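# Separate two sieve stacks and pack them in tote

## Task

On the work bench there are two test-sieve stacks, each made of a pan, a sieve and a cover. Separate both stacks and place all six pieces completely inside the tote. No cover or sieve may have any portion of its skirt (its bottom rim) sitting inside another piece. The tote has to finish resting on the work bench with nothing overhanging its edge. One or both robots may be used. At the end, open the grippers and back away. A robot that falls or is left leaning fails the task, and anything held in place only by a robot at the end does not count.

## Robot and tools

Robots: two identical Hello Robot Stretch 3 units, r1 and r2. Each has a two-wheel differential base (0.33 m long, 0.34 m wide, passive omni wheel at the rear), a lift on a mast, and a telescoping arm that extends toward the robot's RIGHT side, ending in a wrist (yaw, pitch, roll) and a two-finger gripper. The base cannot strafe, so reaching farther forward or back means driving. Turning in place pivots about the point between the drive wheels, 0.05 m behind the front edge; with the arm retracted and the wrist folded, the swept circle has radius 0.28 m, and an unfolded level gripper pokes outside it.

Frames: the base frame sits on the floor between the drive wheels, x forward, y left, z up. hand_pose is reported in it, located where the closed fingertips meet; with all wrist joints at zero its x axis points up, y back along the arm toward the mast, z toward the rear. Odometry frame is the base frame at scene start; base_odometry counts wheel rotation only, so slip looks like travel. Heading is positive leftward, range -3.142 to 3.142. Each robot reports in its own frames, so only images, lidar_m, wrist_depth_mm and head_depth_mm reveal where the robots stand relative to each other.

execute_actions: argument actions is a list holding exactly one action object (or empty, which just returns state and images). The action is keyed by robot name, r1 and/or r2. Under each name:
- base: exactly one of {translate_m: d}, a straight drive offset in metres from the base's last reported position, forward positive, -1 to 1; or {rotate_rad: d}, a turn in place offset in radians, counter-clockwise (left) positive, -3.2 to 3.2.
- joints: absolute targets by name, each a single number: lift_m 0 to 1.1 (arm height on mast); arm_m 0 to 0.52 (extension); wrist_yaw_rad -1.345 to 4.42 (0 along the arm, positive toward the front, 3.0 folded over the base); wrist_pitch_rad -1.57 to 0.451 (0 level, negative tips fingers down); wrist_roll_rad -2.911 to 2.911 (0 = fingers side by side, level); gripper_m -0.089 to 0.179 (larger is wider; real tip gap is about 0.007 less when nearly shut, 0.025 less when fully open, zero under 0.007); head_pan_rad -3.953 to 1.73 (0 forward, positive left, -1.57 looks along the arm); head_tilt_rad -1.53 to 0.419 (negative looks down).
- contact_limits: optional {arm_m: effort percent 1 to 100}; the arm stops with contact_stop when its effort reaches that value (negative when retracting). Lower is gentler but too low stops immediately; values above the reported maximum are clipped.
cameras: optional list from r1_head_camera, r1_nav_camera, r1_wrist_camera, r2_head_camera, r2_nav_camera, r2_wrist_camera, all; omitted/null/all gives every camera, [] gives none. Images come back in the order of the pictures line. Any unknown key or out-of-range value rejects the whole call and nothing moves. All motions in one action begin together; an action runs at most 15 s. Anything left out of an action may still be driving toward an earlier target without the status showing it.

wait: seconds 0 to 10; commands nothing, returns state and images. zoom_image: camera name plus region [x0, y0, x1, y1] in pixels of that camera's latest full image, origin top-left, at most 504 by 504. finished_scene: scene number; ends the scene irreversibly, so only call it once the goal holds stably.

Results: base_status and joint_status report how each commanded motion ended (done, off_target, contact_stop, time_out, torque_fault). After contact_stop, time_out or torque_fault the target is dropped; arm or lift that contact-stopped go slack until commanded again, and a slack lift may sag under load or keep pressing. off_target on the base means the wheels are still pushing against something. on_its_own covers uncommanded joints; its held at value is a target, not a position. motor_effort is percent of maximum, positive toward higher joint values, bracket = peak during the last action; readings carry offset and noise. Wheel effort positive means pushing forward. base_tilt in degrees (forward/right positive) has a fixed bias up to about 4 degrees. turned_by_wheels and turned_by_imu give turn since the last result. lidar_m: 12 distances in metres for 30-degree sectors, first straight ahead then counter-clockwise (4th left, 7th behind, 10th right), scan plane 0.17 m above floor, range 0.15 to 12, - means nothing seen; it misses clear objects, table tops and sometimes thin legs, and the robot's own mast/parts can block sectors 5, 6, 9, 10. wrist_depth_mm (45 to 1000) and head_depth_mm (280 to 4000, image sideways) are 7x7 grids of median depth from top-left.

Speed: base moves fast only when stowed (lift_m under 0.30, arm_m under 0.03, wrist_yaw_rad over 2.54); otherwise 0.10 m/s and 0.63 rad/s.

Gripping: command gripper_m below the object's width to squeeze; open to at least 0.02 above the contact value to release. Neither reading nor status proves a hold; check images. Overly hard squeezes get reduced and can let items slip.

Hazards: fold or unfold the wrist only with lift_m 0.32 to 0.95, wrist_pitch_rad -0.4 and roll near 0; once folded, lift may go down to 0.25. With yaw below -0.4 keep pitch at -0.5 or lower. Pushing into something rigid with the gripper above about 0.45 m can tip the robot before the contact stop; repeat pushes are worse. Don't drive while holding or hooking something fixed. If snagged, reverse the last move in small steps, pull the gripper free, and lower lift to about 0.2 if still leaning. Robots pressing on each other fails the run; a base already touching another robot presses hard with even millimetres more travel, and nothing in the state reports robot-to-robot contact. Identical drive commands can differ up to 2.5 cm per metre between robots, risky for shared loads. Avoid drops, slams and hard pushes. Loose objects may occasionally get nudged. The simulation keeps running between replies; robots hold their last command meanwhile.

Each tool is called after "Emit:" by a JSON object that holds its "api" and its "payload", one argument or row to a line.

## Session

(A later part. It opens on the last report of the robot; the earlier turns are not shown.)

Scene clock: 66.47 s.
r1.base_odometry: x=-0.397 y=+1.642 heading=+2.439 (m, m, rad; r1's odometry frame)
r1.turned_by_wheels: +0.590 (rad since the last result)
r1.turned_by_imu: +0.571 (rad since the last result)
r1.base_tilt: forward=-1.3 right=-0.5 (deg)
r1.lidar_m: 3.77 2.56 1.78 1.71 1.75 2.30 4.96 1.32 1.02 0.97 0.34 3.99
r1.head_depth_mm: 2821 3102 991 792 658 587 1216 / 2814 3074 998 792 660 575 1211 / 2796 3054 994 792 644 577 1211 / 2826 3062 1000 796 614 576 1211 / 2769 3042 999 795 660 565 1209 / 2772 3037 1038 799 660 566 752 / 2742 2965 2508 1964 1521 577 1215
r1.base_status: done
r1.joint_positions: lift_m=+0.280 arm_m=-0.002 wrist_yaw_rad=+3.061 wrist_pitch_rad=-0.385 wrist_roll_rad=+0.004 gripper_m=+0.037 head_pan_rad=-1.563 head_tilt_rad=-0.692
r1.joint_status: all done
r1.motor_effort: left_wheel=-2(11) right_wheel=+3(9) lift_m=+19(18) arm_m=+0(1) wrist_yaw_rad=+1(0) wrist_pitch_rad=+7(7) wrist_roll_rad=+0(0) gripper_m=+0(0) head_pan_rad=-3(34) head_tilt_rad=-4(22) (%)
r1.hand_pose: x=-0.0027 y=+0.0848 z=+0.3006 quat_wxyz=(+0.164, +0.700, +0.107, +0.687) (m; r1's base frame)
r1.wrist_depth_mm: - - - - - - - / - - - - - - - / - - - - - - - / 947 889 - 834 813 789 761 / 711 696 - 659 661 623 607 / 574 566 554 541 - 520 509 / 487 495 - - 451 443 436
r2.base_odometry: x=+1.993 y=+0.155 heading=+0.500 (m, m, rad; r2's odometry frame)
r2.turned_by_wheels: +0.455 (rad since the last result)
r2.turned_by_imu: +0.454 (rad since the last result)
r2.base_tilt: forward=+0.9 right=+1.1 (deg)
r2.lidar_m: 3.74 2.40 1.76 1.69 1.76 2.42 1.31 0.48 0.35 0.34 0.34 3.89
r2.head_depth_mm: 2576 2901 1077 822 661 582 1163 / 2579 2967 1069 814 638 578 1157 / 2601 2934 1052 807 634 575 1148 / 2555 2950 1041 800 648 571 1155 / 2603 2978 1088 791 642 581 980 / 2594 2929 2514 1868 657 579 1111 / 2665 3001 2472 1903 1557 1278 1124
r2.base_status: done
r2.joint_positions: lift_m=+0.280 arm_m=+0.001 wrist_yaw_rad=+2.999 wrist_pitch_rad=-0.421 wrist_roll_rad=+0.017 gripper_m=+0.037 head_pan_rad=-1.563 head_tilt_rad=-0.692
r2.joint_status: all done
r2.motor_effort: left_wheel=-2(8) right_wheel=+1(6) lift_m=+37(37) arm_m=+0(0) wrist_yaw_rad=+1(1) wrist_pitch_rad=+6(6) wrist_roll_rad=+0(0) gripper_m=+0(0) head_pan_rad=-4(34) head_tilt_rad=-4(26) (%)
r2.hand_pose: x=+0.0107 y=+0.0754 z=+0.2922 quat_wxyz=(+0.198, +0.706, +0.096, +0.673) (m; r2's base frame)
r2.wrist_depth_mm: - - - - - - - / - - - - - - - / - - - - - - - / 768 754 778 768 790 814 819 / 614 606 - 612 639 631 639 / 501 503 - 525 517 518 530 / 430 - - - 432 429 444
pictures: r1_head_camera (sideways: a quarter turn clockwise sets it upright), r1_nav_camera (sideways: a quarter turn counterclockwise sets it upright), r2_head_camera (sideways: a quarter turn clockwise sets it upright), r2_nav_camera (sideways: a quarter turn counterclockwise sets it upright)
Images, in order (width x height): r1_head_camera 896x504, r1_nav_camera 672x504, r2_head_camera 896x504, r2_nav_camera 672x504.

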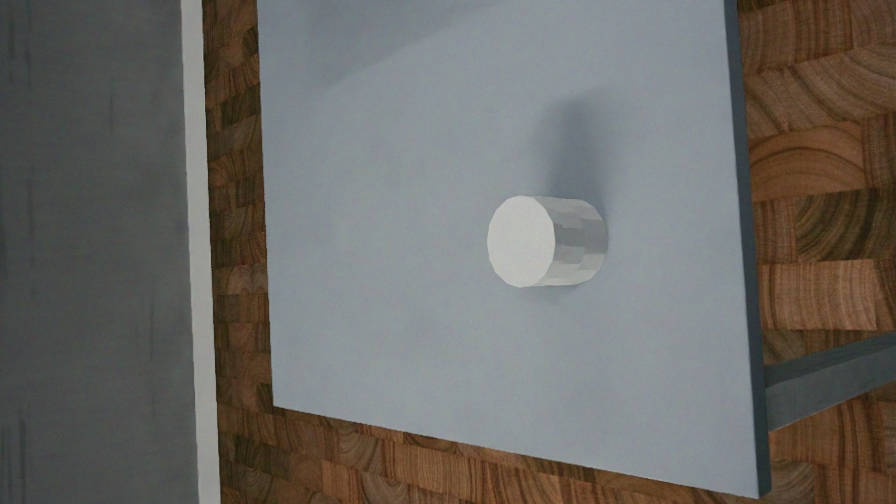

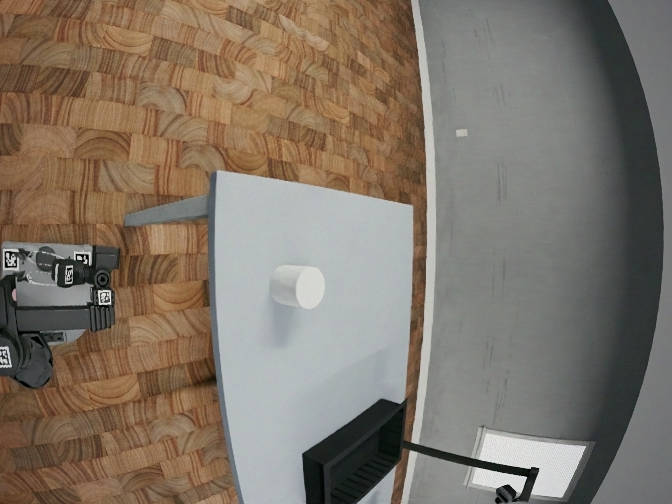

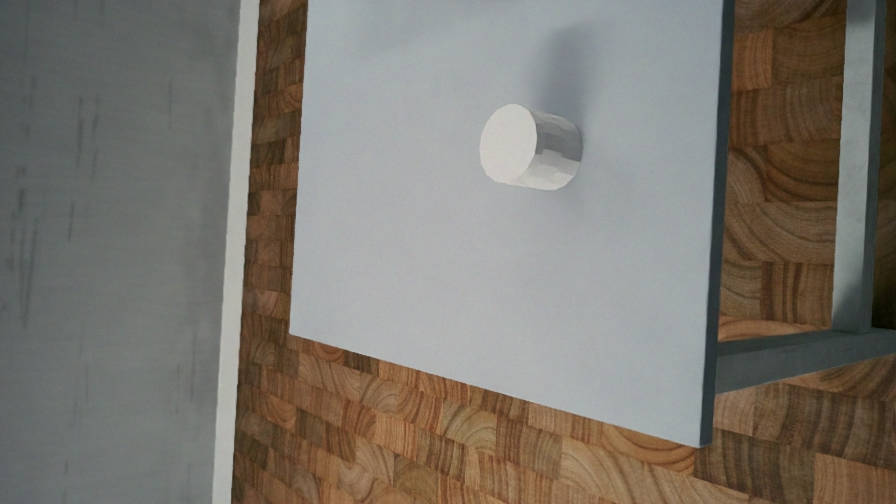

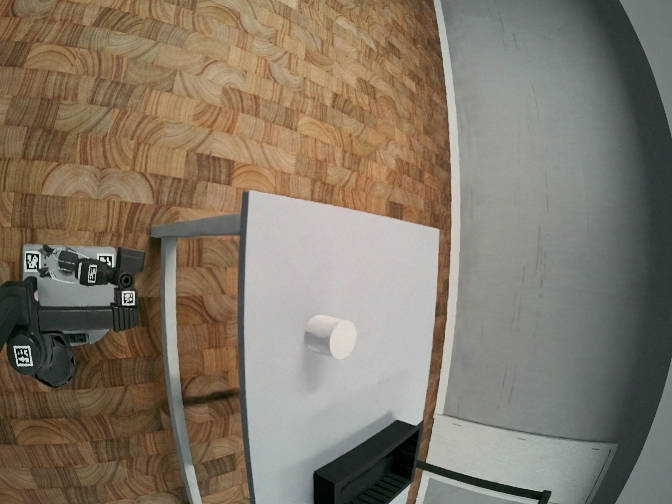

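Emit:
{"api": "execute_actions", "payload": {
  "actions": [
    {"r1":{"joints":{"lift_m":0.94}},"r2":{"base":{"translate_m":-0.09},"joints":{"lift_m":0.94}}}
  ],
  "cameras": []
}}

Emit:
{"api": "execute_actions", "payload": {
  "actions": [
    {"r1":{"joints":{"wrist_yaw_rad":0.0,"gripper_m":0.14}},"r2":{"joints":{"wrist_yaw_rad":0.0,"gripper_m":0.14}}}
  ],
  "cameras": []
}}

Emit:
{"api": "execute_actions", "payload": {
  "actions": [
    {"r1":{"joints":{"lift_m":1.08,"wrist_pitch_rad":-1.57,"arm_m":0.15}},"r2":{"joints":{"lift_m":1.08,"wrist_pitch_rad":-1.57,"arm_m":0.2}}}
  ]
}}

Scene clock: 82.83 s.
r1.base_odometry: x=-0.397 y=+1.642 heading=+2.439 (m, m, rad; r1's odometry frame)
r1.turned_by_wheels: +0.000 (rad since the last result)
r1.turned_by_imu: +0.002 (rad since the last result)
r1.base_tilt: forward=-1.5 right=-0.3 (deg)
r1.lidar_m: 3.78 2.56 1.78 1.71 1.75 2.30 4.94 1.32 1.03 0.97 0.34 3.99
r1.head_depth_mm: 2868 3121 995 827 - - 1202 / 2832 3093 991 791 - - 1199 / 2785 3067 997 796 - - - / 2787 3055 1002 796 598 - 1190 / 2752 3068 999 796 696 - 1195 / 2748 3009 1039 799 679 - 811 / 2746 2980 2471 1970 1518 577 1214
r1.base_status: not commanded
r1.joint_positions: lift_m=+0.940 arm_m=-0.002 wrist_yaw_rad=+3.061 wrist_pitch_rad=-0.385 wrist_roll_rad=+0.004 gripper_m=+0.037 head_pan_rad=-1.563 head_tilt_rad=-0.692
r1.joint_status: all done
r1.motor_effort: left_wheel=-2(3) right_wheel=+3(3) lift_m=+35(37) arm_m=+0(1) wrist_yaw_rad=+0(0) wrist_pitch_rad=+7(7) wrist_roll_rad=+0(0) gripper_m=+0(0) head_pan_rad=-3(4) head_tilt_rad=-3(4) (%)
r1.hand_pose: x=-0.0027 y=+0.0848 z=+0.9599 quat_wxyz=(+0.164, +0.700, +0.107, +0.687) (m; r1's base frame)
r1.wrist_depth_mm: - - - - - - - / - - - - - - - / - - - - - - - / - - - - - - - / - - - - - - - / - - - - - - - / - - - - - - -
r2.base_odometry: x=+1.914 y=+0.111 heading=+0.500 (m, m, rad; r2's odometry frame)
r2.turned_by_wheels: +0.000 (rad since the last result)
r2.turned_by_imu: -0.002 (rad since the last result)
r2.base_tilt: forward=+1.0 right=+1.1 (deg)
r2.lidar_m: 3.82 2.39 1.76 1.70 1.76 2.42 1.27 0.48 0.35 0.34 0.35 4.01
r2.head_depth_mm: 2555 2973 1077 830 - - 1161 / 2578 2903 1061 814 - - 1159 / 2612 2945 1052 806 690 - - / 2598 3000 1045 798 625 - - / 2605 2956 1033 797 694 - 1112 / 2628 2955 2293 791 654 645 974 / 2609 2983 2450 1883 636 574 1101
r2.base_status: done
r2.joint_positions: lift_m=+0.940 arm_m=+0.001 wrist_yaw_rad=+2.999 wrist_pitch_rad=-0.420 wrist_roll_rad=+0.017 gripper_m=+0.037 head_pan_rad=-1.563 head_tilt_rad=-0.692
r2.joint_status: all done
r2.motor_effort: left_wheel=-2(10) right_wheel=+1(3) lift_m=+46(48) arm_m=+0(0) wrist_yaw_rad=+2(1) wrist_pitch_rad=+6(6) wrist_roll_rad=+1(0) gripper_m=+0(0) head_pan_rad=-3(4) head_tilt_rad=-4(3) (%)
r2.hand_pose: x=+0.0106 y=+0.0755 z=+0.9520 quat_wxyz=(+0.198, +0.706, +0.096, +0.673) (m; r2's base frame)
r2.wrist_depth_mm: - - - - - - - / - - - - - - - / - - - - - - - / - - - - - - - / - - - - - - - / - - - - - - - / - - - - - - -
pictures: none
No camera images: the call's "cameras" was empty. Leave "cameras" out to get every camera's image.

Scene clock: 85.37 s.
r1.base_odometry: x=-0.397 y=+1.642 heading=+2.439 (m, m, rad; r1's odometry frame)
r1.turned_by_wheels: +0.000 (rad since the last result)
r1.turned_by_imu: +0.000 (rad since the last result)
r1.base_tilt: forward=-1.4 right=-0.4 (deg)
r1.lidar_m: 3.77 2.57 1.78 1.70 1.75 2.30 4.94 1.32 1.03 0.97 0.34 3.99
r1.head_depth_mm: 2858 3133 996 826 - - - / 2858 3104 994 816 - - - / 2786 3050 995 843 - - - / 2775 3053 997 845 - 565 1197 / 2767 3053 998 821 659 564 1207 / 2747 3055 1042 797 663 566 752 / 2719 3016 2488 1979 1520 578 1220
r1.base_status: not commanded
r1.joint_positions: lift_m=+0.940 arm_m=-0.002 wrist_yaw_rad=+0.002 wrist_pitch_rad=-0.385 wrist_roll_rad=+0.004 gripper_m=+0.140 head_pan_rad=-1.563 head_tilt_rad=-0.692
r1.joint_status: all done
r1.motor_effort: left_wheel=-2(2) right_wheel=+3(3) lift_m=+36(35) arm_m=-1(1) wrist_yaw_rad=-1(2) wrist_pitch_rad=+7(7) wrist_roll_rad=+0(0) gripper_m=+0(100) head_pan_rad=-3(3) head_tilt_rad=-3(3) (%)
r1.hand_pose: x=-0.0210 y=-0.3714 z=+0.9599 quat_wxyz=(+0.693, +0.136, -0.695, -0.135) (m; r1's base frame)
r1.wrist_depth_mm: - - - - - - - / - - - - - - - / - - - 881 846 754 661 / - - 702 634 607 586 518 / - - 505 499 484 486 454 / - - 415 316 399 - 383 / - 358 353 287 340 331 327
r2.base_odometry: x=+1.914 y=+0.111 heading=+0.500 (m, m, rad; r2's odometry frame)
r2.turned_by_wheels: +0.000 (rad since the last result)
r2.turned_by_imu: +0.000 (rad since the last result)
r2.base_tilt: forward=+0.9 right=+1.1 (deg)
r2.lidar_m: 3.84 2.39 1.75 1.69 1.76 2.41 1.27 0.48 0.35 0.34 0.35 4.01
r2.head_depth_mm: 2562 2942 1078 833 - - - / 2580 2924 1064 825 - - - / 2588 2970 1047 838 - - - / 2626 2966 1045 826 - 583 1077 / 2621 2993 1032 817 636 582 1077 / 2601 2985 2301 784 640 579 977 / 2652 3010 2478 1893 638 575 1108
r2.base_status: not commanded
r2.joint_positions: lift_m=+0.940 arm_m=+0.001 wrist_yaw_rad=+0.002 wrist_pitch_rad=-0.420 wrist_roll_rad=+0.017 gripper_m=+0.140 head_pan_rad=-1.563 head_tilt_rad=-0.692
r2.joint_status: all done
r2.motor_effort: left_wheel=-2(2) right_wheel=+2(1) lift_m=+47(47) arm_m=+0(0) wrist_yaw_rad=-2(1) wrist_pitch_rad=+6(6) wrist_roll_rad=+0(1) gripper_m=+0(82) head_pan_rad=-4(4) head_tilt_rad=-4(4) (%)
r2.hand_pose: x=-0.0210 y=-0.3704 z=+0.9520 quat_wxyz=(+0.686, +0.147, -0.697, -0.148) (m; r2's base frame)
r2.wrist_depth_mm: - - - - - - - / - - - - - - - / - - - 817 816 777 658 / - - 580 594 593 566 574 / - - 461 469 466 497 419 / - - 378 306 383 398 384 / - 320 323 319 327 322 334
pictures: none
No camera images: the call's "cameras" was empty. Leave "cameras" out to get every camera's image.

Scene clock: 88.07 s.
r1.base_odometry: x=-0.397 y=+1.642 heading=+2.439 (m, m, rad; r1's odometry frame)
r1.turned_by_wheels: +0.000 (rad since the last result)
r1.turned_by_imu: +0.000 (rad since the last result)
r1.base_tilt: forward=-1.3 right=-0.3 (deg)
r1.lidar_m: 3.77 2.56 1.78 1.71 1.74 2.30 4.95 1.32 1.02 0.97 0.34 3.99
r1.head_depth_mm: - 3014 994 794 656 586 1202 / - 3022 1014 769 658 575 1207 / - - - 749 644 576 1214 / 2721 3073 - 762 614 577 1215 / 2750 3072 998 796 661 565 1213 / 2735 3047 1040 795 663 565 751 / 2721 3001 2492 1992 1521 578 1209
r1.base_status: not commanded
r1.joint_positions: lift_m=+1.080 arm_m=+0.150 wrist_yaw_rad=+0.001 wrist_pitch_rad=-1.562 wrist_roll_rad=+0.004 gripper_m=+0.140 head_pan_rad=-1.563 head_tilt_rad=-0.692
r1.joint_status: all done
r1.motor_effort: left_wheel=-2(3) right_wheel=+3(3) lift_m=+35(36) arm_m=+6(6) wrist_yaw_rad=-1(2) wrist_pitch_rad=-4(6) wrist_roll_rad=+0(0) gripper_m=+0(0) head_pan_rad=-3(3) head_tilt_rad=-4(4) (%)
r1.hand_pose: x=-0.0216 y=-0.2728 z=+0.9619 quat_wxyz=(+0.502, +0.497, -0.503, -0.499) (m; r1's base frame)
r1.wrist_depth_mm: - 353 348 275 340 336 335 / - 360 355 352 347 343 342 / - - 360 361 356 352 349 / - - - - - - - / - - - - - - - / - - - - - - - / - - - - - - -
r2.base_odometry: x=+1.914 y=+0.111 heading=+0.500 (m, m, rad; r2's odometry frame)
r2.turned_by_wheels: +0.000 (rad since the last result)
r2.turned_by_imu: +0.000 (rad since the last result)
r2.base_tilt: forward=+1.0 right=+1.2 (deg)
r2.lidar_m: 3.86 2.39 1.76 1.70 1.76 2.43 1.28 0.48 0.35 0.34 0.35 3.99
r2.head_depth_mm: - 3085 1079 820 659 581 1163 / - 3016 1066 814 640 578 1160 / - - - 782 643 574 1153 / 2611 2943 1089 787 627 571 1149 / 2634 2950 1029 795 629 581 1081 / 2619 2984 2283 790 640 578 979 / 2635 2986 2466 1913 637 575 1112
r2.base_status: not commanded
r2.joint_positions: lift_m=+1.080 arm_m=+0.200 wrist_yaw_rad=+0.001 wrist_pitch_rad=-1.564 wrist_roll_rad=+0.017 gripper_m=+0.140 head_pan_rad=-1.563 head_tilt_rad=-0.692
r2.joint_status: all done
r2.motor_effort: left_wheel=-2(2) right_wheel=+1(1) lift_m=+47(49) arm_m=+4(9) wrist_yaw_rad=+0(2) wrist_pitch_rad=-2(5) wrist_roll_rad=+0(1) gripper_m=+0(0) head_pan_rad=-3(3) head_tilt_rad=-4(4) (%)
r2.hand_pose: x=-0.0216 y=-0.3222 z=+0.9622 quat_wxyz=(+0.497, +0.494, -0.505, -0.503) (m; r2's base frame)
r2.wrist_depth_mm: - 334 336 271 342 341 345 / - 339 344 346 349 346 349 / - 346 352 351 353 356 355 / - 355 360 358 359 363 364 / - - - - - - - / - - - - - - - / - - - - - - -
pictures: r1_head_camera (sideways: a quarter turn clockwise sets it upright), r1_nav_camera (sideways: a quarter turn counterclockwise sets it upright), r1_wrist_camera, r2_head_camera (sideways: a quarter turn clockwise sets it upright), r2_nav_camera (sideways: a quarter turn counterclockwise sets it upright), r2_wrist_camera
Images, in order (width x height): r1_head_camera 896x504, r1_nav_camera 672x504, r1_wrist_camera 644x364, r2_head_camera 896x504, r2_nav_camera 672x504, r2_wrist_camera 644x364.

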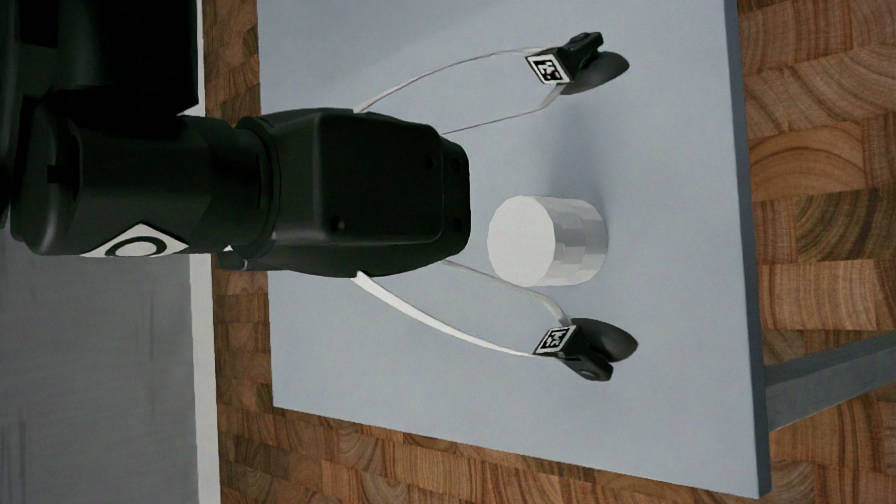

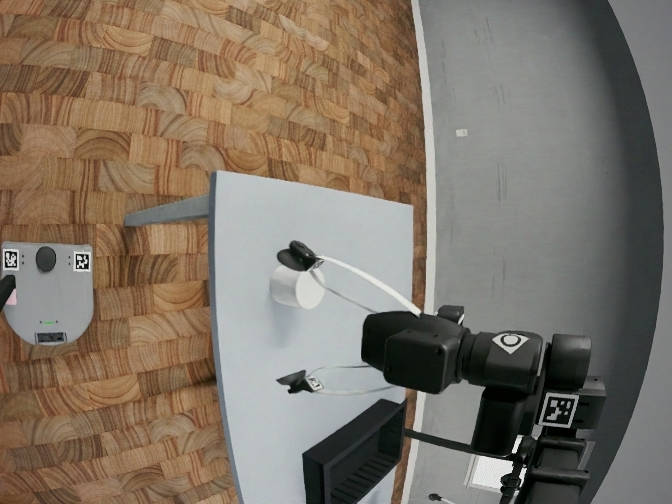

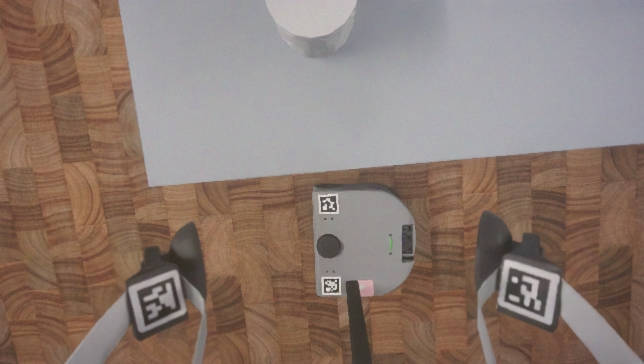

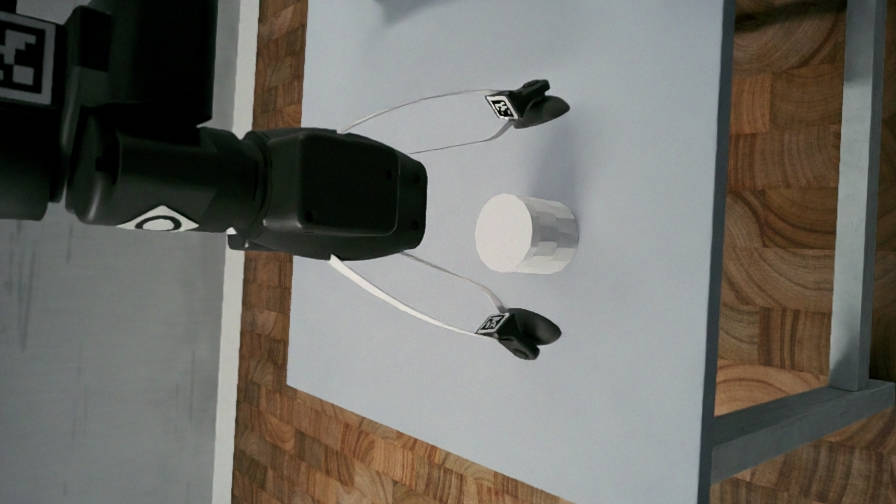

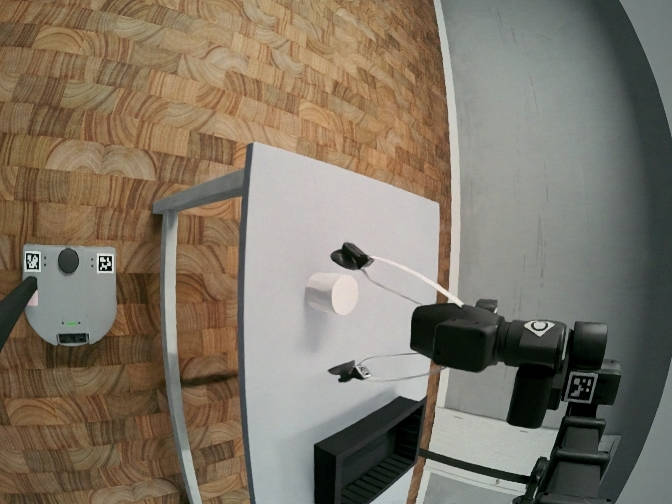

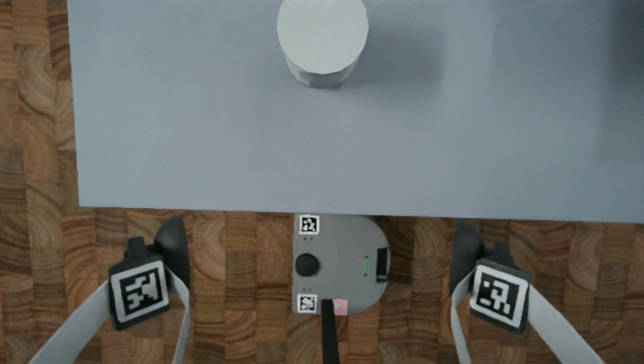

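Emit:
{"api": "execute_actions", "payload": {
  "actions": [
    {"r1":{"base":{"translate_m":0.02},"joints":{"arm_m":0.34}},"r2":{"joints":{"arm_m":0.365}}}
  ],
  "cameras": ["r1_wrist_camera","r2_wrist_camera"]
}}

Scene clock: 100.20 s.
r1.base_odometry: x=-0.413 y=+1.655 heading=+2.439 (m, m, rad; r1's odometry frame)
r1.turned_by_wheels: +0.000 (rad since the last result)
r1.turned_by_imu: +0.001 (rad since the last result)
r1.base_tilt: forward=-1.3 right=-0.3 (deg)
r1.lidar_m: 3.77 2.57 1.78 1.71 1.75 2.31 4.96 1.34 1.02 0.97 0.34 3.99
r1.head_depth_mm: 2860 3112 993 790 657 574 1210 / 2889 3085 1034 794 659 574 1204 / - 3046 994 794 626 575 1207 / 2774 - 1001 795 625 575 1207 / 2763 3064 1018 795 661 565 1168 / 2733 3059 2237 798 662 565 1169 / 2721 3032 2501 1966 1636 1311 1214
r1.base_status: done
r1.joint_positions: lift_m=+1.080 arm_m=+0.340 wrist_yaw_rad=+0.001 wrist_pitch_rad=-1.563 wrist_roll_rad=+0.004 gripper_m=+0.140 head_pan_rad=-1.563 head_tilt_rad=-0.692
r1.joint_status: all done
r1.motor_effort: left_wheel=-2(4) right_wheel=+3(9) lift_m=+35(35) arm_m=+6(5) wrist_yaw_rad=+0(0) wrist_pitch_rad=-3(4) wrist_roll_rad=+0(0) gripper_m=+0(0) head_pan_rad=-3(3) head_tilt_rad=-4(3) (%)
r1.hand_pose: x=-0.0216 y=-0.4626 z=+0.9619 quat_wxyz=(+0.501, +0.497, -0.502, -0.499) (m; r1's base frame)
r1.wrist_depth_mm: - 351 348 346 339 335 336 / - - 353 351 348 342 341 / - - 359 358 355 353 347 / - - 371 297 360 358 355 / - - 380 302 371 365 365 / - - 385 385 383 - 374 / - - - 394 - - -
r2.base_odometry: x=+1.914 y=+0.111 heading=+0.500 (m, m, rad; r2's odometry frame)
r2.turned_by_wheels: +0.000 (rad since the last result)
r2.turned_by_imu: -0.001 (rad since the last result)
r2.base_tilt: forward=+0.9 right=+1.2 (deg)
r2.lidar_m: 3.85 2.39 1.76 1.70 1.77 2.42 1.27 0.48 0.35 0.34 0.35 3.99
r2.head_depth_mm: 2582 2902 1077 818 660 582 1162 / - 2902 1068 807 658 577 1160 / - - 1017 803 643 573 1151 / 2597 2927 1022 797 625 572 1148 / 2617 2906 1074 797 645 583 1085 / 2640 2956 2306 786 643 579 961 / 2640 2979 2470 1906 635 574 1104
r2.base_status: not commanded
r2.joint_positions: lift_m=+1.080 arm_m=+0.365 wrist_yaw_rad=+0.000 wrist_pitch_rad=-1.565 wrist_roll_rad=+0.017 gripper_m=+0.140 head_pan_rad=-1.563 head_tilt_rad=-0.692
r2.joint_status: all done
r2.motor_effort: left_wheel=-2(2) right_wheel=+1(1) lift_m=+46(46) arm_m=+5(2) wrist_yaw_rad=+0(1) wrist_pitch_rad=-1(1) wrist_roll_rad=+1(1) gripper_m=+0(0) head_pan_rad=-3(3) head_tilt_rad=-4(4) (%)
r2.hand_pose: x=-0.0216 y=-0.4870 z=+0.9622 quat_wxyz=(+0.497, +0.494, -0.505, -0.503) (m; r2's base frame)
r2.wrist_depth_mm: - 334 335 338 336 341 341 / - 340 340 343 346 349 351 / - 345 348 350 355 351 359 / - 356 351 290 357 359 363 / - 360 361 289 367 367 365 / - - 369 371 373 375 379 / - 378 376 379 382 380 386
pictures: r1_wrist_camera, r2_wrist_camera
Images, in order (width x height): r1_wrist_camera 644x364, r2_wrist_camera 644x364.

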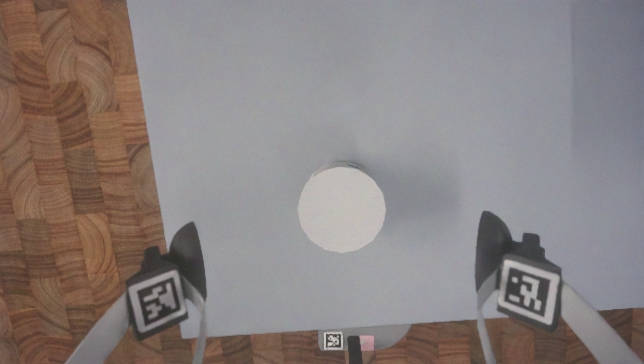

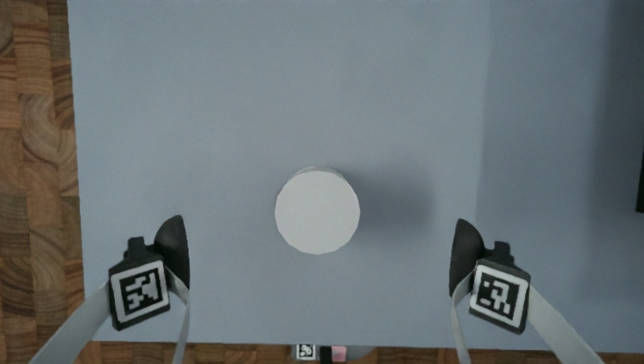

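Emit:
{"api": "execute_actions", "payload": {
  "actions": [
    {"r1":{"joints":{"lift_m":1.0}},"r2":{"joints":{"lift_m":1.0}}}
  ],
  "cameras": ["r1_wrist_camera","r2_wrist_camera","r1_head_camera","r2_head_camera"]
}}

Scene clock: 105.83 s.
r1.base_odometry: x=-0.413 y=+1.655 heading=+2.439 (m, m, rad; r1's odometry frame)
r1.turned_by_wheels: +0.000 (rad since the last result)
r1.turned_by_imu: +0.001 (rad since the last result)
r1.base_tilt: forward=-1.6 right=-0.3 (deg)
r1.lidar_m: 3.77 2.57 1.78 1.71 1.74 2.30 4.98 1.34 1.03 0.97 0.34 3.97
r1.head_depth_mm: - 3030 991 793 658 574 1201 / - 3036 998 793 659 573 1205 / - - 959 793 629 577 1209 / 2795 3024 929 796 625 577 1206 / 2770 3025 999 820 662 564 1171 / 2736 3012 2236 799 661 564 1169 / 2748 3029 2488 1977 1634 1314 1220
r1.base_status: not commanded
r1.joint_positions: lift_m=+1.000 arm_m=+0.340 wrist_yaw_rad=+0.001 wrist_pitch_rad=-1.563 wrist_roll_rad=+0.004 gripper_m=+0.140 head_pan_rad=-1.563 head_tilt_rad=-0.692
r1.joint_status: all done
r1.motor_effort: left_wheel=-2(3) right_wheel=+3(3) lift_m=+18(34) arm_m=+6(5) wrist_yaw_rad=+0(0) wrist_pitch_rad=-3(4) wrist_roll_rad=+0(0) gripper_m=+0(0) head_pan_rad=-3(3) head_tilt_rad=-3(4) (%)
r1.hand_pose: x=-0.0216 y=-0.4626 z=+0.8826 quat_wxyz=(+0.501, +0.497, -0.502, -0.499) (m; r1's base frame)
r1.wrist_depth_mm: - 271 269 269 264 261 260 / - 277 275 272 270 267 265 / - 283 281 279 277 272 271 / - 291 289 281 280 279 278 / - 299 293 217 287 286 284 / - - 300 299 296 - 290 / - 316 310 306 304 302 298
r2.base_odometry: x=+1.914 y=+0.111 heading=+0.500 (m, m, rad; r2's odometry frame)
r2.turned_by_wheels: +0.000 (rad since the last result)
r2.turned_by_imu: -0.001 (rad since the last result)
r2.base_tilt: forward=+1.0 right=+1.1 (deg)
r2.lidar_m: 3.84 2.39 1.76 1.70 1.76 2.43 1.27 0.48 0.35 0.34 0.35 3.99
r2.head_depth_mm: 2526 - 1071 820 662 581 1162 / 2501 3011 1067 814 658 578 1156 / 2506 - 1012 808 644 573 1149 / 2622 2937 1041 799 625 571 1148 / 2612 2957 1030 791 643 582 1078 / 2608 2952 2284 790 638 578 966 / 2621 2976 2451 1902 635 575 1106
r2.base_status: not commanded
r2.joint_positions: lift_m=+1.000 arm_m=+0.365 wrist_yaw_rad=+0.000 wrist_pitch_rad=-1.565 wrist_roll_rad=+0.017 gripper_m=+0.140 head_pan_rad=-1.563 head_tilt_rad=-0.692
r2.joint_status: all done
r2.motor_effort: left_wheel=-2(2) right_wheel=+1(1) lift_m=+36(43) arm_m=+4(4) wrist_yaw_rad=+0(0) wrist_pitch_rad=-1(1) wrist_roll_rad=+1(1) gripper_m=+0(1) head_pan_rad=-3(3) head_tilt_rad=-4(4) (%)
r2.hand_pose: x=-0.0216 y=-0.4870 z=+0.8825 quat_wxyz=(+0.497, +0.494, -0.505, -0.503) (m; r2's base frame)
r2.wrist_depth_mm: 260 259 260 260 261 263 265 / 264 265 270 269 267 270 270 / 270 271 271 273 275 275 277 / 275 273 278 275 279 282 283 / 278 279 283 211 284 286 286 / 287 - 286 289 292 290 295 / 290 291 293 295 296 299 297
pictures: r1_head_camera (sideways: a quarter turn clockwise sets it upright), r1_wrist_camera, r2_head_camera (sideways: a quarter turn clockwise sets it upright), r2_wrist_camera
Images, in order (width x height): r1_head_camera 896x504, r1_wrist_camera 644x364, r2_head_camera 896x504, r2_wrist_camera 644x364.

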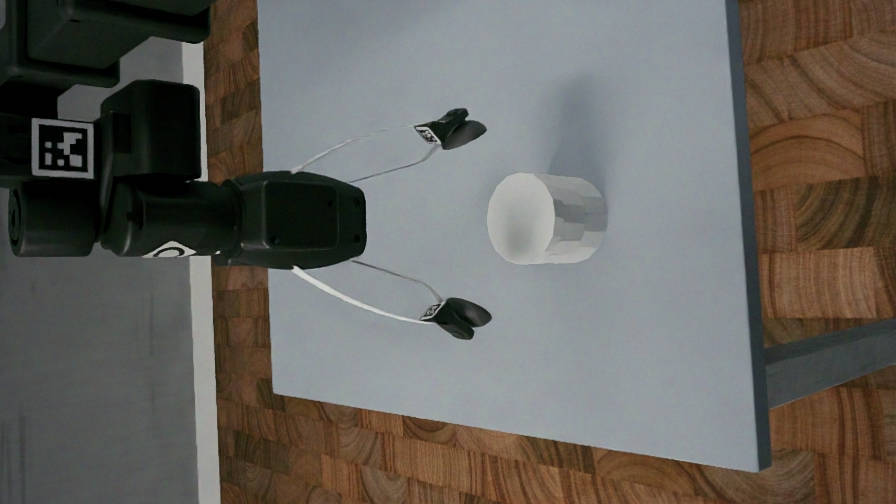

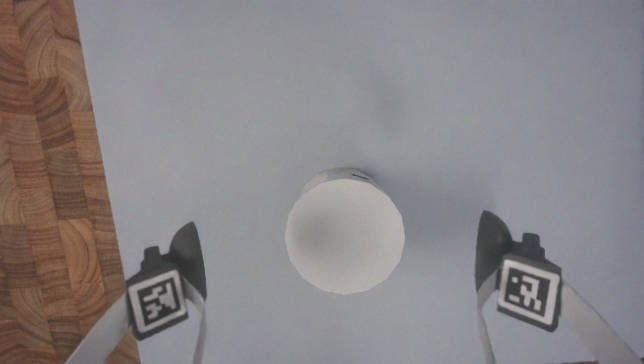

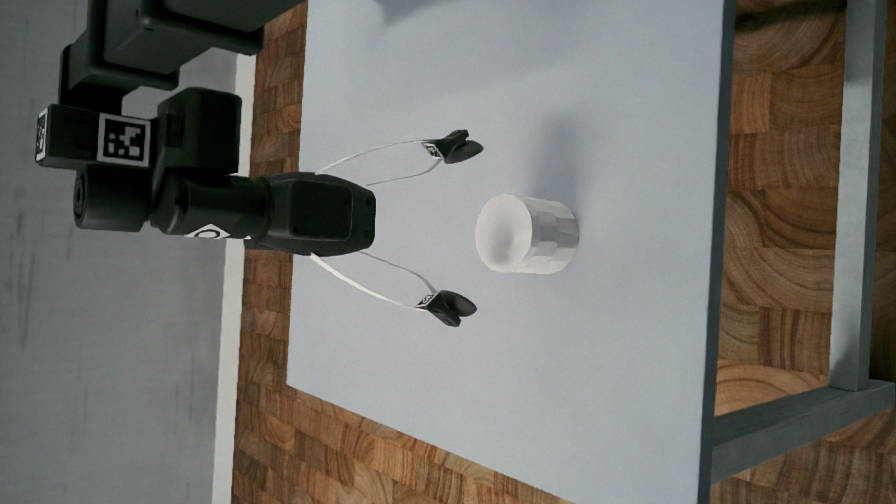

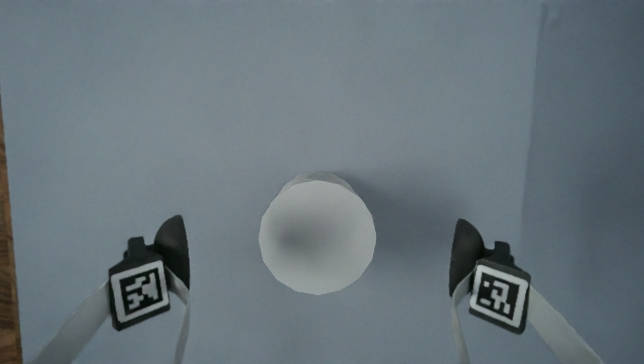

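Emit:
{"api": "zoom_image", "payload": {
  "camera": "r1_head_camera",
  "region": [400, 100, 680, 340]
}}

Region (400, 100, 680, 340) of r1_head_camera's 896x504 image, scaled by 1.800, with more detail than that image has; it fills the top 432 rows of this view, and the rest is white.

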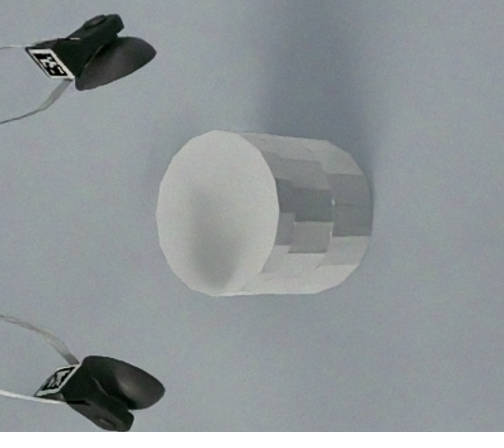

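Emit:
{"api": "execute_actions", "payload": {
  "actions": [
    {"r1":{"joints":{"lift_m":0.945,"arm_m":0.33,"gripper_m":0.11}},"r2":{"joints":{"lift_m":0.95,"arm_m":0.355,"gripper_m":0.11}}}
  ],
  "cameras": ["r1_wrist_camera","r2_wrist_camera","r1_head_camera","r2_head_camera"]
}}

Scene clock: 123.97 s.
r1.base_odometry: x=-0.413 y=+1.655 heading=+2.439 (m, m, rad; r1's odometry frame)
r1.turned_by_wheels: +0.000 (rad since the last result)
r1.turned_by_imu: +0.001 (rad since the last result)
r1.base_tilt: forward=-1.3 right=-0.4 (deg)
r1.lidar_m: 3.78 2.57 1.78 1.70 1.75 2.30 4.96 1.34 1.03 0.97 0.33 3.97
r1.head_depth_mm: 2851 - 924 789 657 574 1202 / 2783 - 965 792 659 575 1212 / 2750 - 977 773 620 577 1214 / 2795 3037 1018 770 624 576 1208 / 2757 3044 1002 795 661 564 1167 / 2788 3007 2234 797 662 564 1167 / 2738 3023 2492 1976 1634 1315 1214
r1.base_status: not commanded
r1.joint_positions: lift_m=+0.945 arm_m=+0.330 wrist_yaw_rad=+0.001 wrist_pitch_rad=-1.563 wrist_roll_rad=+0.004 gripper_m=+0.110 head_pan_rad=-1.563 head_tilt_rad=-0.692
r1.joint_status: all done
r1.motor_effort: left_wheel=-2(2) right_wheel=+3(3) lift_m=+19(18) arm_m=-5(5) wrist_yaw_rad=+0(0) wrist_pitch_rad=-3(3) wrist_roll_rad=+0(0) gripper_m=+0(100) head_pan_rad=-2(3) head_tilt_rad=-3(4) (%)
r1.hand_pose: x=-0.0216 y=-0.4532 z=+0.8277 quat_wxyz=(+0.501, +0.497, -0.502, -0.499) (m; r1's base frame)
r1.wrist_depth_mm: 219 218 216 214 213 210 208 / 225 223 221 219 216 215 213 / 232 228 226 224 222 219 218 / - 234 231 173 225 226 222 / - 239 237 158 158 228 228 / - 245 242 163 163 - 233 / - 251 249 247 244 243 238
r2.base_odometry: x=+1.914 y=+0.111 heading=+0.500 (m, m, rad; r2's odometry frame)
r2.turned_by_wheels: +0.000 (rad since the last result)
r2.turned_by_imu: -0.001 (rad since the last result)
r2.base_tilt: forward=+1.0 right=+1.1 (deg)
r2.lidar_m: 3.85 2.40 1.76 1.70 1.76 2.42 1.27 0.48 0.35 0.34 0.35 3.97
r2.head_depth_mm: 2602 2798 - 806 660 579 1167 / 2573 - 1014 812 656 579 1156 / 2594 - 1007 805 641 573 1148 / 2586 2948 1085 795 624 571 1145 / 2618 2974 1032 794 642 581 1075 / 2634 2991 2289 787 639 578 961 / 2667 2963 2504 1897 636 575 1111
r2.base_status: not commanded
r2.joint_positions: lift_m=+0.950 arm_m=+0.355 wrist_yaw_rad=+0.000 wrist_pitch_rad=-1.565 wrist_roll_rad=+0.017 gripper_m=+0.110 head_pan_rad=-1.563 head_tilt_rad=-0.692
r2.joint_status: all done
r2.motor_effort: left_wheel=-2(2) right_wheel=+1(1) lift_m=+36(36) arm_m=-4(4) wrist_yaw_rad=+0(1) wrist_pitch_rad=-1(2) wrist_roll_rad=+1(1) gripper_m=+0(81) head_pan_rad=-3(3) head_tilt_rad=-4(4) (%)
r2.hand_pose: x=-0.0216 y=-0.4775 z=+0.8325 quat_wxyz=(+0.497, +0.495, -0.505, -0.503) (m; r2's base frame)
r2.wrist_depth_mm: 212 212 215 216 215 216 219 / 215 217 218 219 219 220 222 / 221 220 222 223 225 225 227 / 224 226 226 156 228 228 231 / 228 230 159 158 231 236 236 / 234 235 234 162 237 239 241 / 239 240 240 243 243 245 248
pictures: r1_head_camera (sideways: a quarter turn clockwise sets it upright), r1_wrist_camera, r2_head_camera (sideways: a quarter turn clockwise sets it upright), r2_wrist_camera
Images, in order (width x height): r1_head_camera 896x504, r1_wrist_camera 644x364, r2_head_camera 896x504, r2_wrist_camera 644x364.

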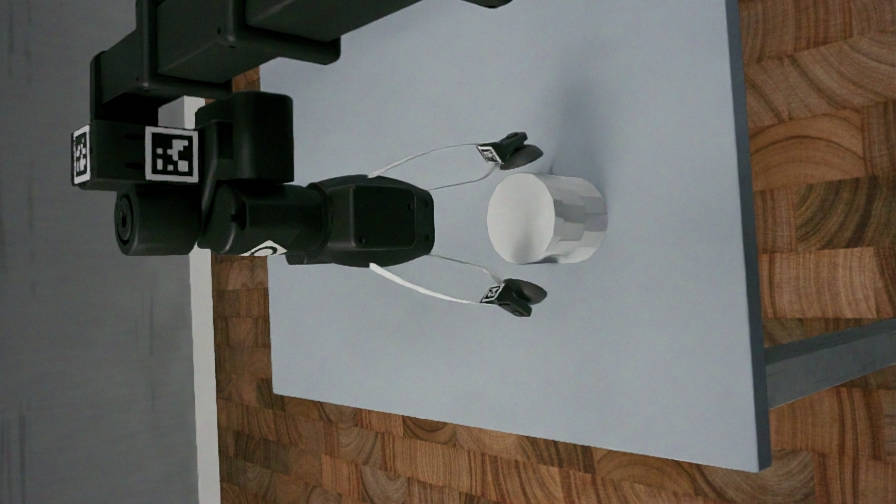

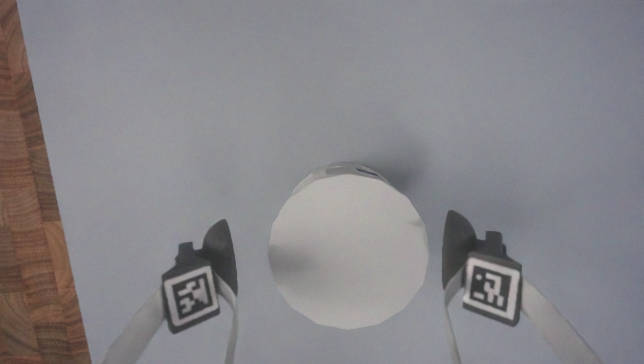

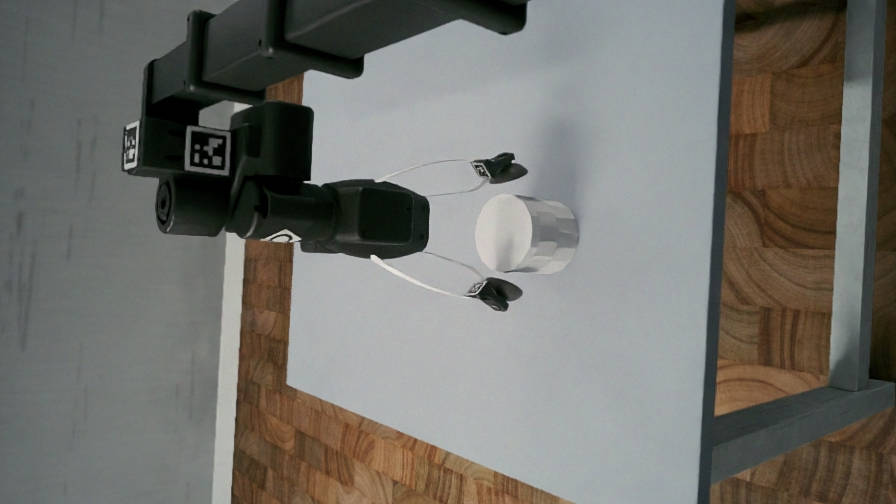

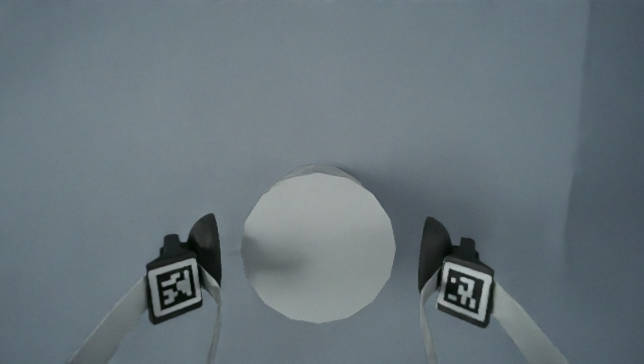

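Emit:
{"api": "execute_actions", "payload": {
  "actions": [
    {"r1":{"joints":{"gripper_m":0.065}},"r2":{"joints":{"gripper_m":0.065}}}
  ],
  "cameras": []
}}

Emit:
{"api": "execute_actions", "payload": {
  "actions": [
    {"r1":{"joints":{"lift_m":1.05}},"r2":{"joints":{"lift_m":1.05}}}
  ],
  "cameras": ["r1_wrist_camera","r2_wrist_camera","r1_head_camera","r2_head_camera"]
}}

Scene clock: 133.63 s.
r1.base_odometry: x=-0.413 y=+1.655 heading=+2.439 (m, m, rad; r1's odometry frame)
r1.turned_by_wheels: +0.000 (rad since the last result)
r1.turned_by_imu: +0.001 (rad since the last result)
r1.base_tilt: forward=-1.4 right=-0.4 (deg)
r1.lidar_m: 3.75 2.56 1.78 1.71 1.75 2.30 4.98 1.34 1.03 0.97 0.33 3.97
r1.head_depth_mm: 2854 - 928 791 659 575 1213 / 2768 - 957 793 657 575 1205 / 2742 - 979 794 628 575 1215 / 2784 3074 1020 773 617 576 1210 / 2789 3061 1002 795 662 563 1171 / 2767 3046 2210 797 660 566 1171 / 2745 3059 2498 1969 1630 1320 1213
r1.base_status: not commanded
r1.joint_positions: lift_m=+0.945 arm_m=+0.330 wrist_yaw_rad=+0.001 wrist_pitch_rad=-1.563 wrist_roll_rad=+0.004 gripper_m=+0.065 head_pan_rad=-1.563 head_tilt_rad=-0.692
r1.joint_status: all done
r1.motor_effort: left_wheel=-2(3) right_wheel=+3(3) lift_m=+19(18) arm_m=-5(6) wrist_yaw_rad=+0(0) wrist_pitch_rad=-3(3) wrist_roll_rad=+0(0) gripper_m=-8(99) head_pan_rad=-3(3) head_tilt_rad=-3(4) (%)
r1.hand_pose: x=-0.0216 y=-0.4531 z=+0.8277 quat_wxyz=(+0.501, +0.497, -0.502, -0.499) (m; r1's base frame)
r1.wrist_depth_mm: 220 218 216 215 212 210 209 / 225 223 221 219 216 215 214 / 232 228 227 224 222 219 217 / - 234 232 158 226 225 223 / - 239 236 159 159 231 228 / - 244 - 163 162 234 234 / - 252 249 247 244 242 238
r2.base_odometry: x=+1.914 y=+0.111 heading=+0.500 (m, m, rad; r2's odometry frame)
r2.turned_by_wheels: +0.000 (rad since the last result)
r2.turned_by_imu: -0.001 (rad since the last result)
r2.base_tilt: forward=+1.0 right=+1.2 (deg)
r2.lidar_m: 3.85 2.40 1.76 1.70 1.77 2.42 1.27 0.48 0.35 0.34 0.35 4.01
r2.head_depth_mm: 2545 2803 - 805 659 580 1160 / 2583 - 1017 808 657 577 1161 / 2555 - 1008 807 638 573 1155 / 2605 2974 1088 776 621 572 1150 / 2632 2956 1028 797 646 583 1081 / 2631 2969 2291 787 640 577 980 / 2610 2972 2479 1905 636 575 1110
r2.base_status: not commanded
r2.joint_positions: lift_m=+0.950 arm_m=+0.355 wrist_yaw_rad=+0.000 wrist_pitch_rad=-1.566 wrist_roll_rad=+0.017 gripper_m=+0.065 head_pan_rad=-1.563 head_tilt_rad=-0.692
r2.joint_status: all done
r2.motor_effort: left_wheel=-2(2) right_wheel=+1(1) lift_m=+36(37) arm_m=-4(4) wrist_yaw_rad=+0(0) wrist_pitch_rad=-1(1) wrist_roll_rad=+0(0) gripper_m=-7(80) head_pan_rad=-4(3) head_tilt_rad=-4(4) (%)
r2.hand_pose: x=-0.0216 y=-0.4774 z=+0.8325 quat_wxyz=(+0.497, +0.495, -0.505, -0.503) (m; r2's base frame)
r2.wrist_depth_mm: 212 214 216 215 214 217 217 / 217 216 219 218 220 222 222 / 220 222 221 224 224 228 227 / 227 225 226 157 229 231 230 / 229 232 195 159 230 236 236 / 234 235 162 162 163 239 239 / 237 239 241 242 244 244 247
pictures: none
No camera images: the call's "cameras" was empty. Leave "cameras" out to get every camera's image.

Scene clock: 135.43 s.
r1.base_odometry: x=-0.413 y=+1.655 heading=+2.439 (m, m, rad; r1's odometry frame)
r1.turned_by_wheels: +0.000 (rad since the last result)
r1.turned_by_imu: +0.000 (rad since the last result)
r1.base_tilt: forward=-1.5 right=-0.6 (deg)
r1.lidar_m: 3.75 2.57 1.78 1.70 1.74 2.30 4.97 1.34 1.02 0.97 0.34 3.97
r1.head_depth_mm: 2857 3074 992 788 657 574 1207 / - 3063 993 792 658 575 1215 / - 3049 964 728 643 576 1210 / 2809 - 961 603 631 576 1212 / 2779 3061 999 797 661 565 1167 / 2761 3008 2238 797 660 564 1174 / 2752 3024 2500 1965 1628 1315 1216
r1.base_status: not commanded
r1.joint_positions: lift_m=+1.050 arm_m=+0.330 wrist_yaw_rad=+0.001 wrist_pitch_rad=-1.563 wrist_roll_rad=+0.004 gripper_m=+0.065 head_pan_rad=-1.563 head_tilt_rad=-0.692
r1.joint_status: all done
r1.motor_effort: left_wheel=-2(2) right_wheel=+3(3) lift_m=+36(36) arm_m=-6(6) wrist_yaw_rad=+0(0) wrist_pitch_rad=-3(3) wrist_roll_rad=+0(0) gripper_m=-8(9) head_pan_rad=-3(3) head_tilt_rad=-3(3) (%)
r1.hand_pose: x=-0.0216 y=-0.4531 z=+0.9319 quat_wxyz=(+0.501, +0.497, -0.502, -0.499) (m; r1's base frame)
r1.wrist_depth_mm: - 322 316 314 313 308 306 / - 328 325 324 317 316 311 / - 338 332 329 325 321 320 / - - 338 158 332 330 327 / - - 345 159 159 336 333 / - - - 163 163 345 342 / - - 364 362 - - -
r2.base_odometry: x=+1.914 y=+0.111 heading=+0.500 (m, m, rad; r2's odometry frame)
r2.turned_by_wheels: +0.000 (rad since the last result)
r2.turned_by_imu: +0.000 (rad since the last result)
r2.base_tilt: forward=+1.0 right=+1.1 (deg)
r2.lidar_m: 3.84 2.39 1.76 1.70 1.76 2.42 1.27 0.48 0.35 0.34 0.35 3.98
r2.head_depth_mm: 2654 2915 1071 818 662 579 1167 / - 2933 1059 809 657 578 1161 / - - 1012 755 648 575 1158 / 2572 2931 1004 681 632 573 1149 / 2584 2973 1029 792 646 581 1071 / 2657 2976 2305 787 640 578 960 / 2609 2962 2498 1909 635 575 1109
r2.base_status: not commanded
r2.joint_positions: lift_m=+1.050 arm_m=+0.355 wrist_yaw_rad=+0.000 wrist_pitch_rad=-1.566 wrist_roll_rad=+0.017 gripper_m=+0.065 head_pan_rad=-1.563 head_tilt_rad=-0.692
r2.joint_status: all done
r2.motor_effort: left_wheel=-2(2) right_wheel=+1(1) lift_m=+47(51) arm_m=-4(3) wrist_yaw_rad=+0(0) wrist_pitch_rad=-1(1) wrist_roll_rad=+0(1) gripper_m=-7(7) head_pan_rad=-3(3) head_tilt_rad=-4(4) (%)
r2.hand_pose: x=-0.0216 y=-0.4774 z=+0.9322 quat_wxyz=(+0.497, +0.495, -0.505, -0.503) (m; r2's base frame)
r2.wrist_depth_mm: 309 305 309 307 312 311 312 / - 312 314 314 317 316 317 / - 316 320 320 323 322 327 / - 322 327 158 327 331 333 / - 331 244 159 328 334 342 / - 337 163 162 163 345 350 / - 344 349 347 351 351 352
pictures: r1_head_camera (sideways: a quarter turn clockwise sets it upright), r1_wrist_camera, r2_head_camera (sideways: a quarter turn clockwise sets it upright), r2_wrist_camera
Images, in order (width x height): r1_head_camera 896x504, r1_wrist_camera 644x364, r2_head_camera 896x504, r2_wrist_camera 644x364.

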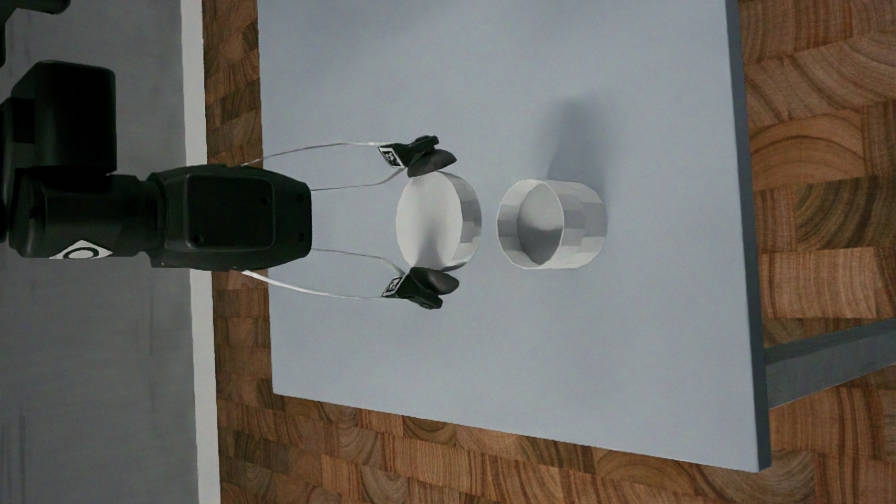

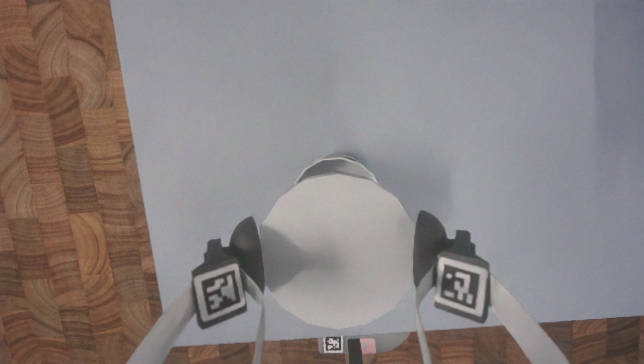

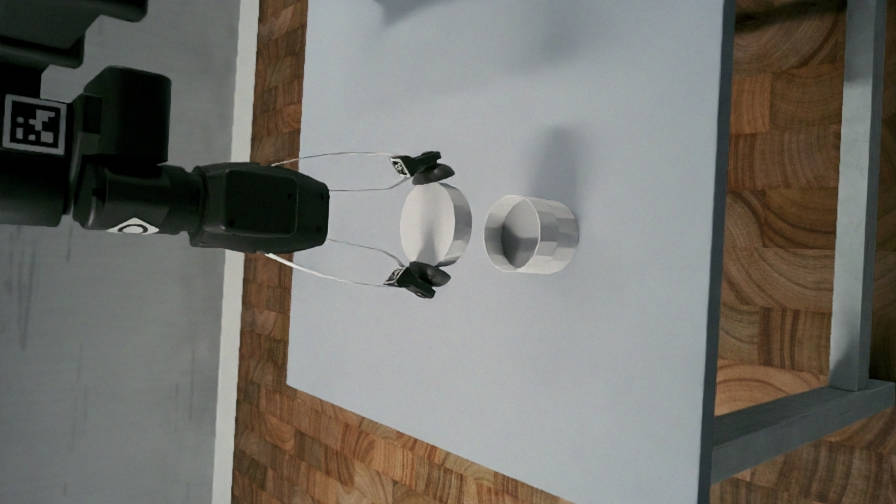

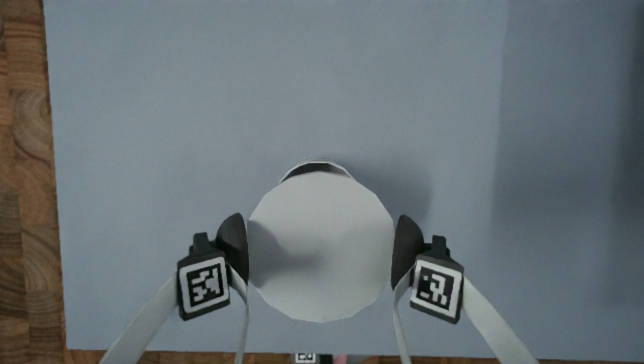

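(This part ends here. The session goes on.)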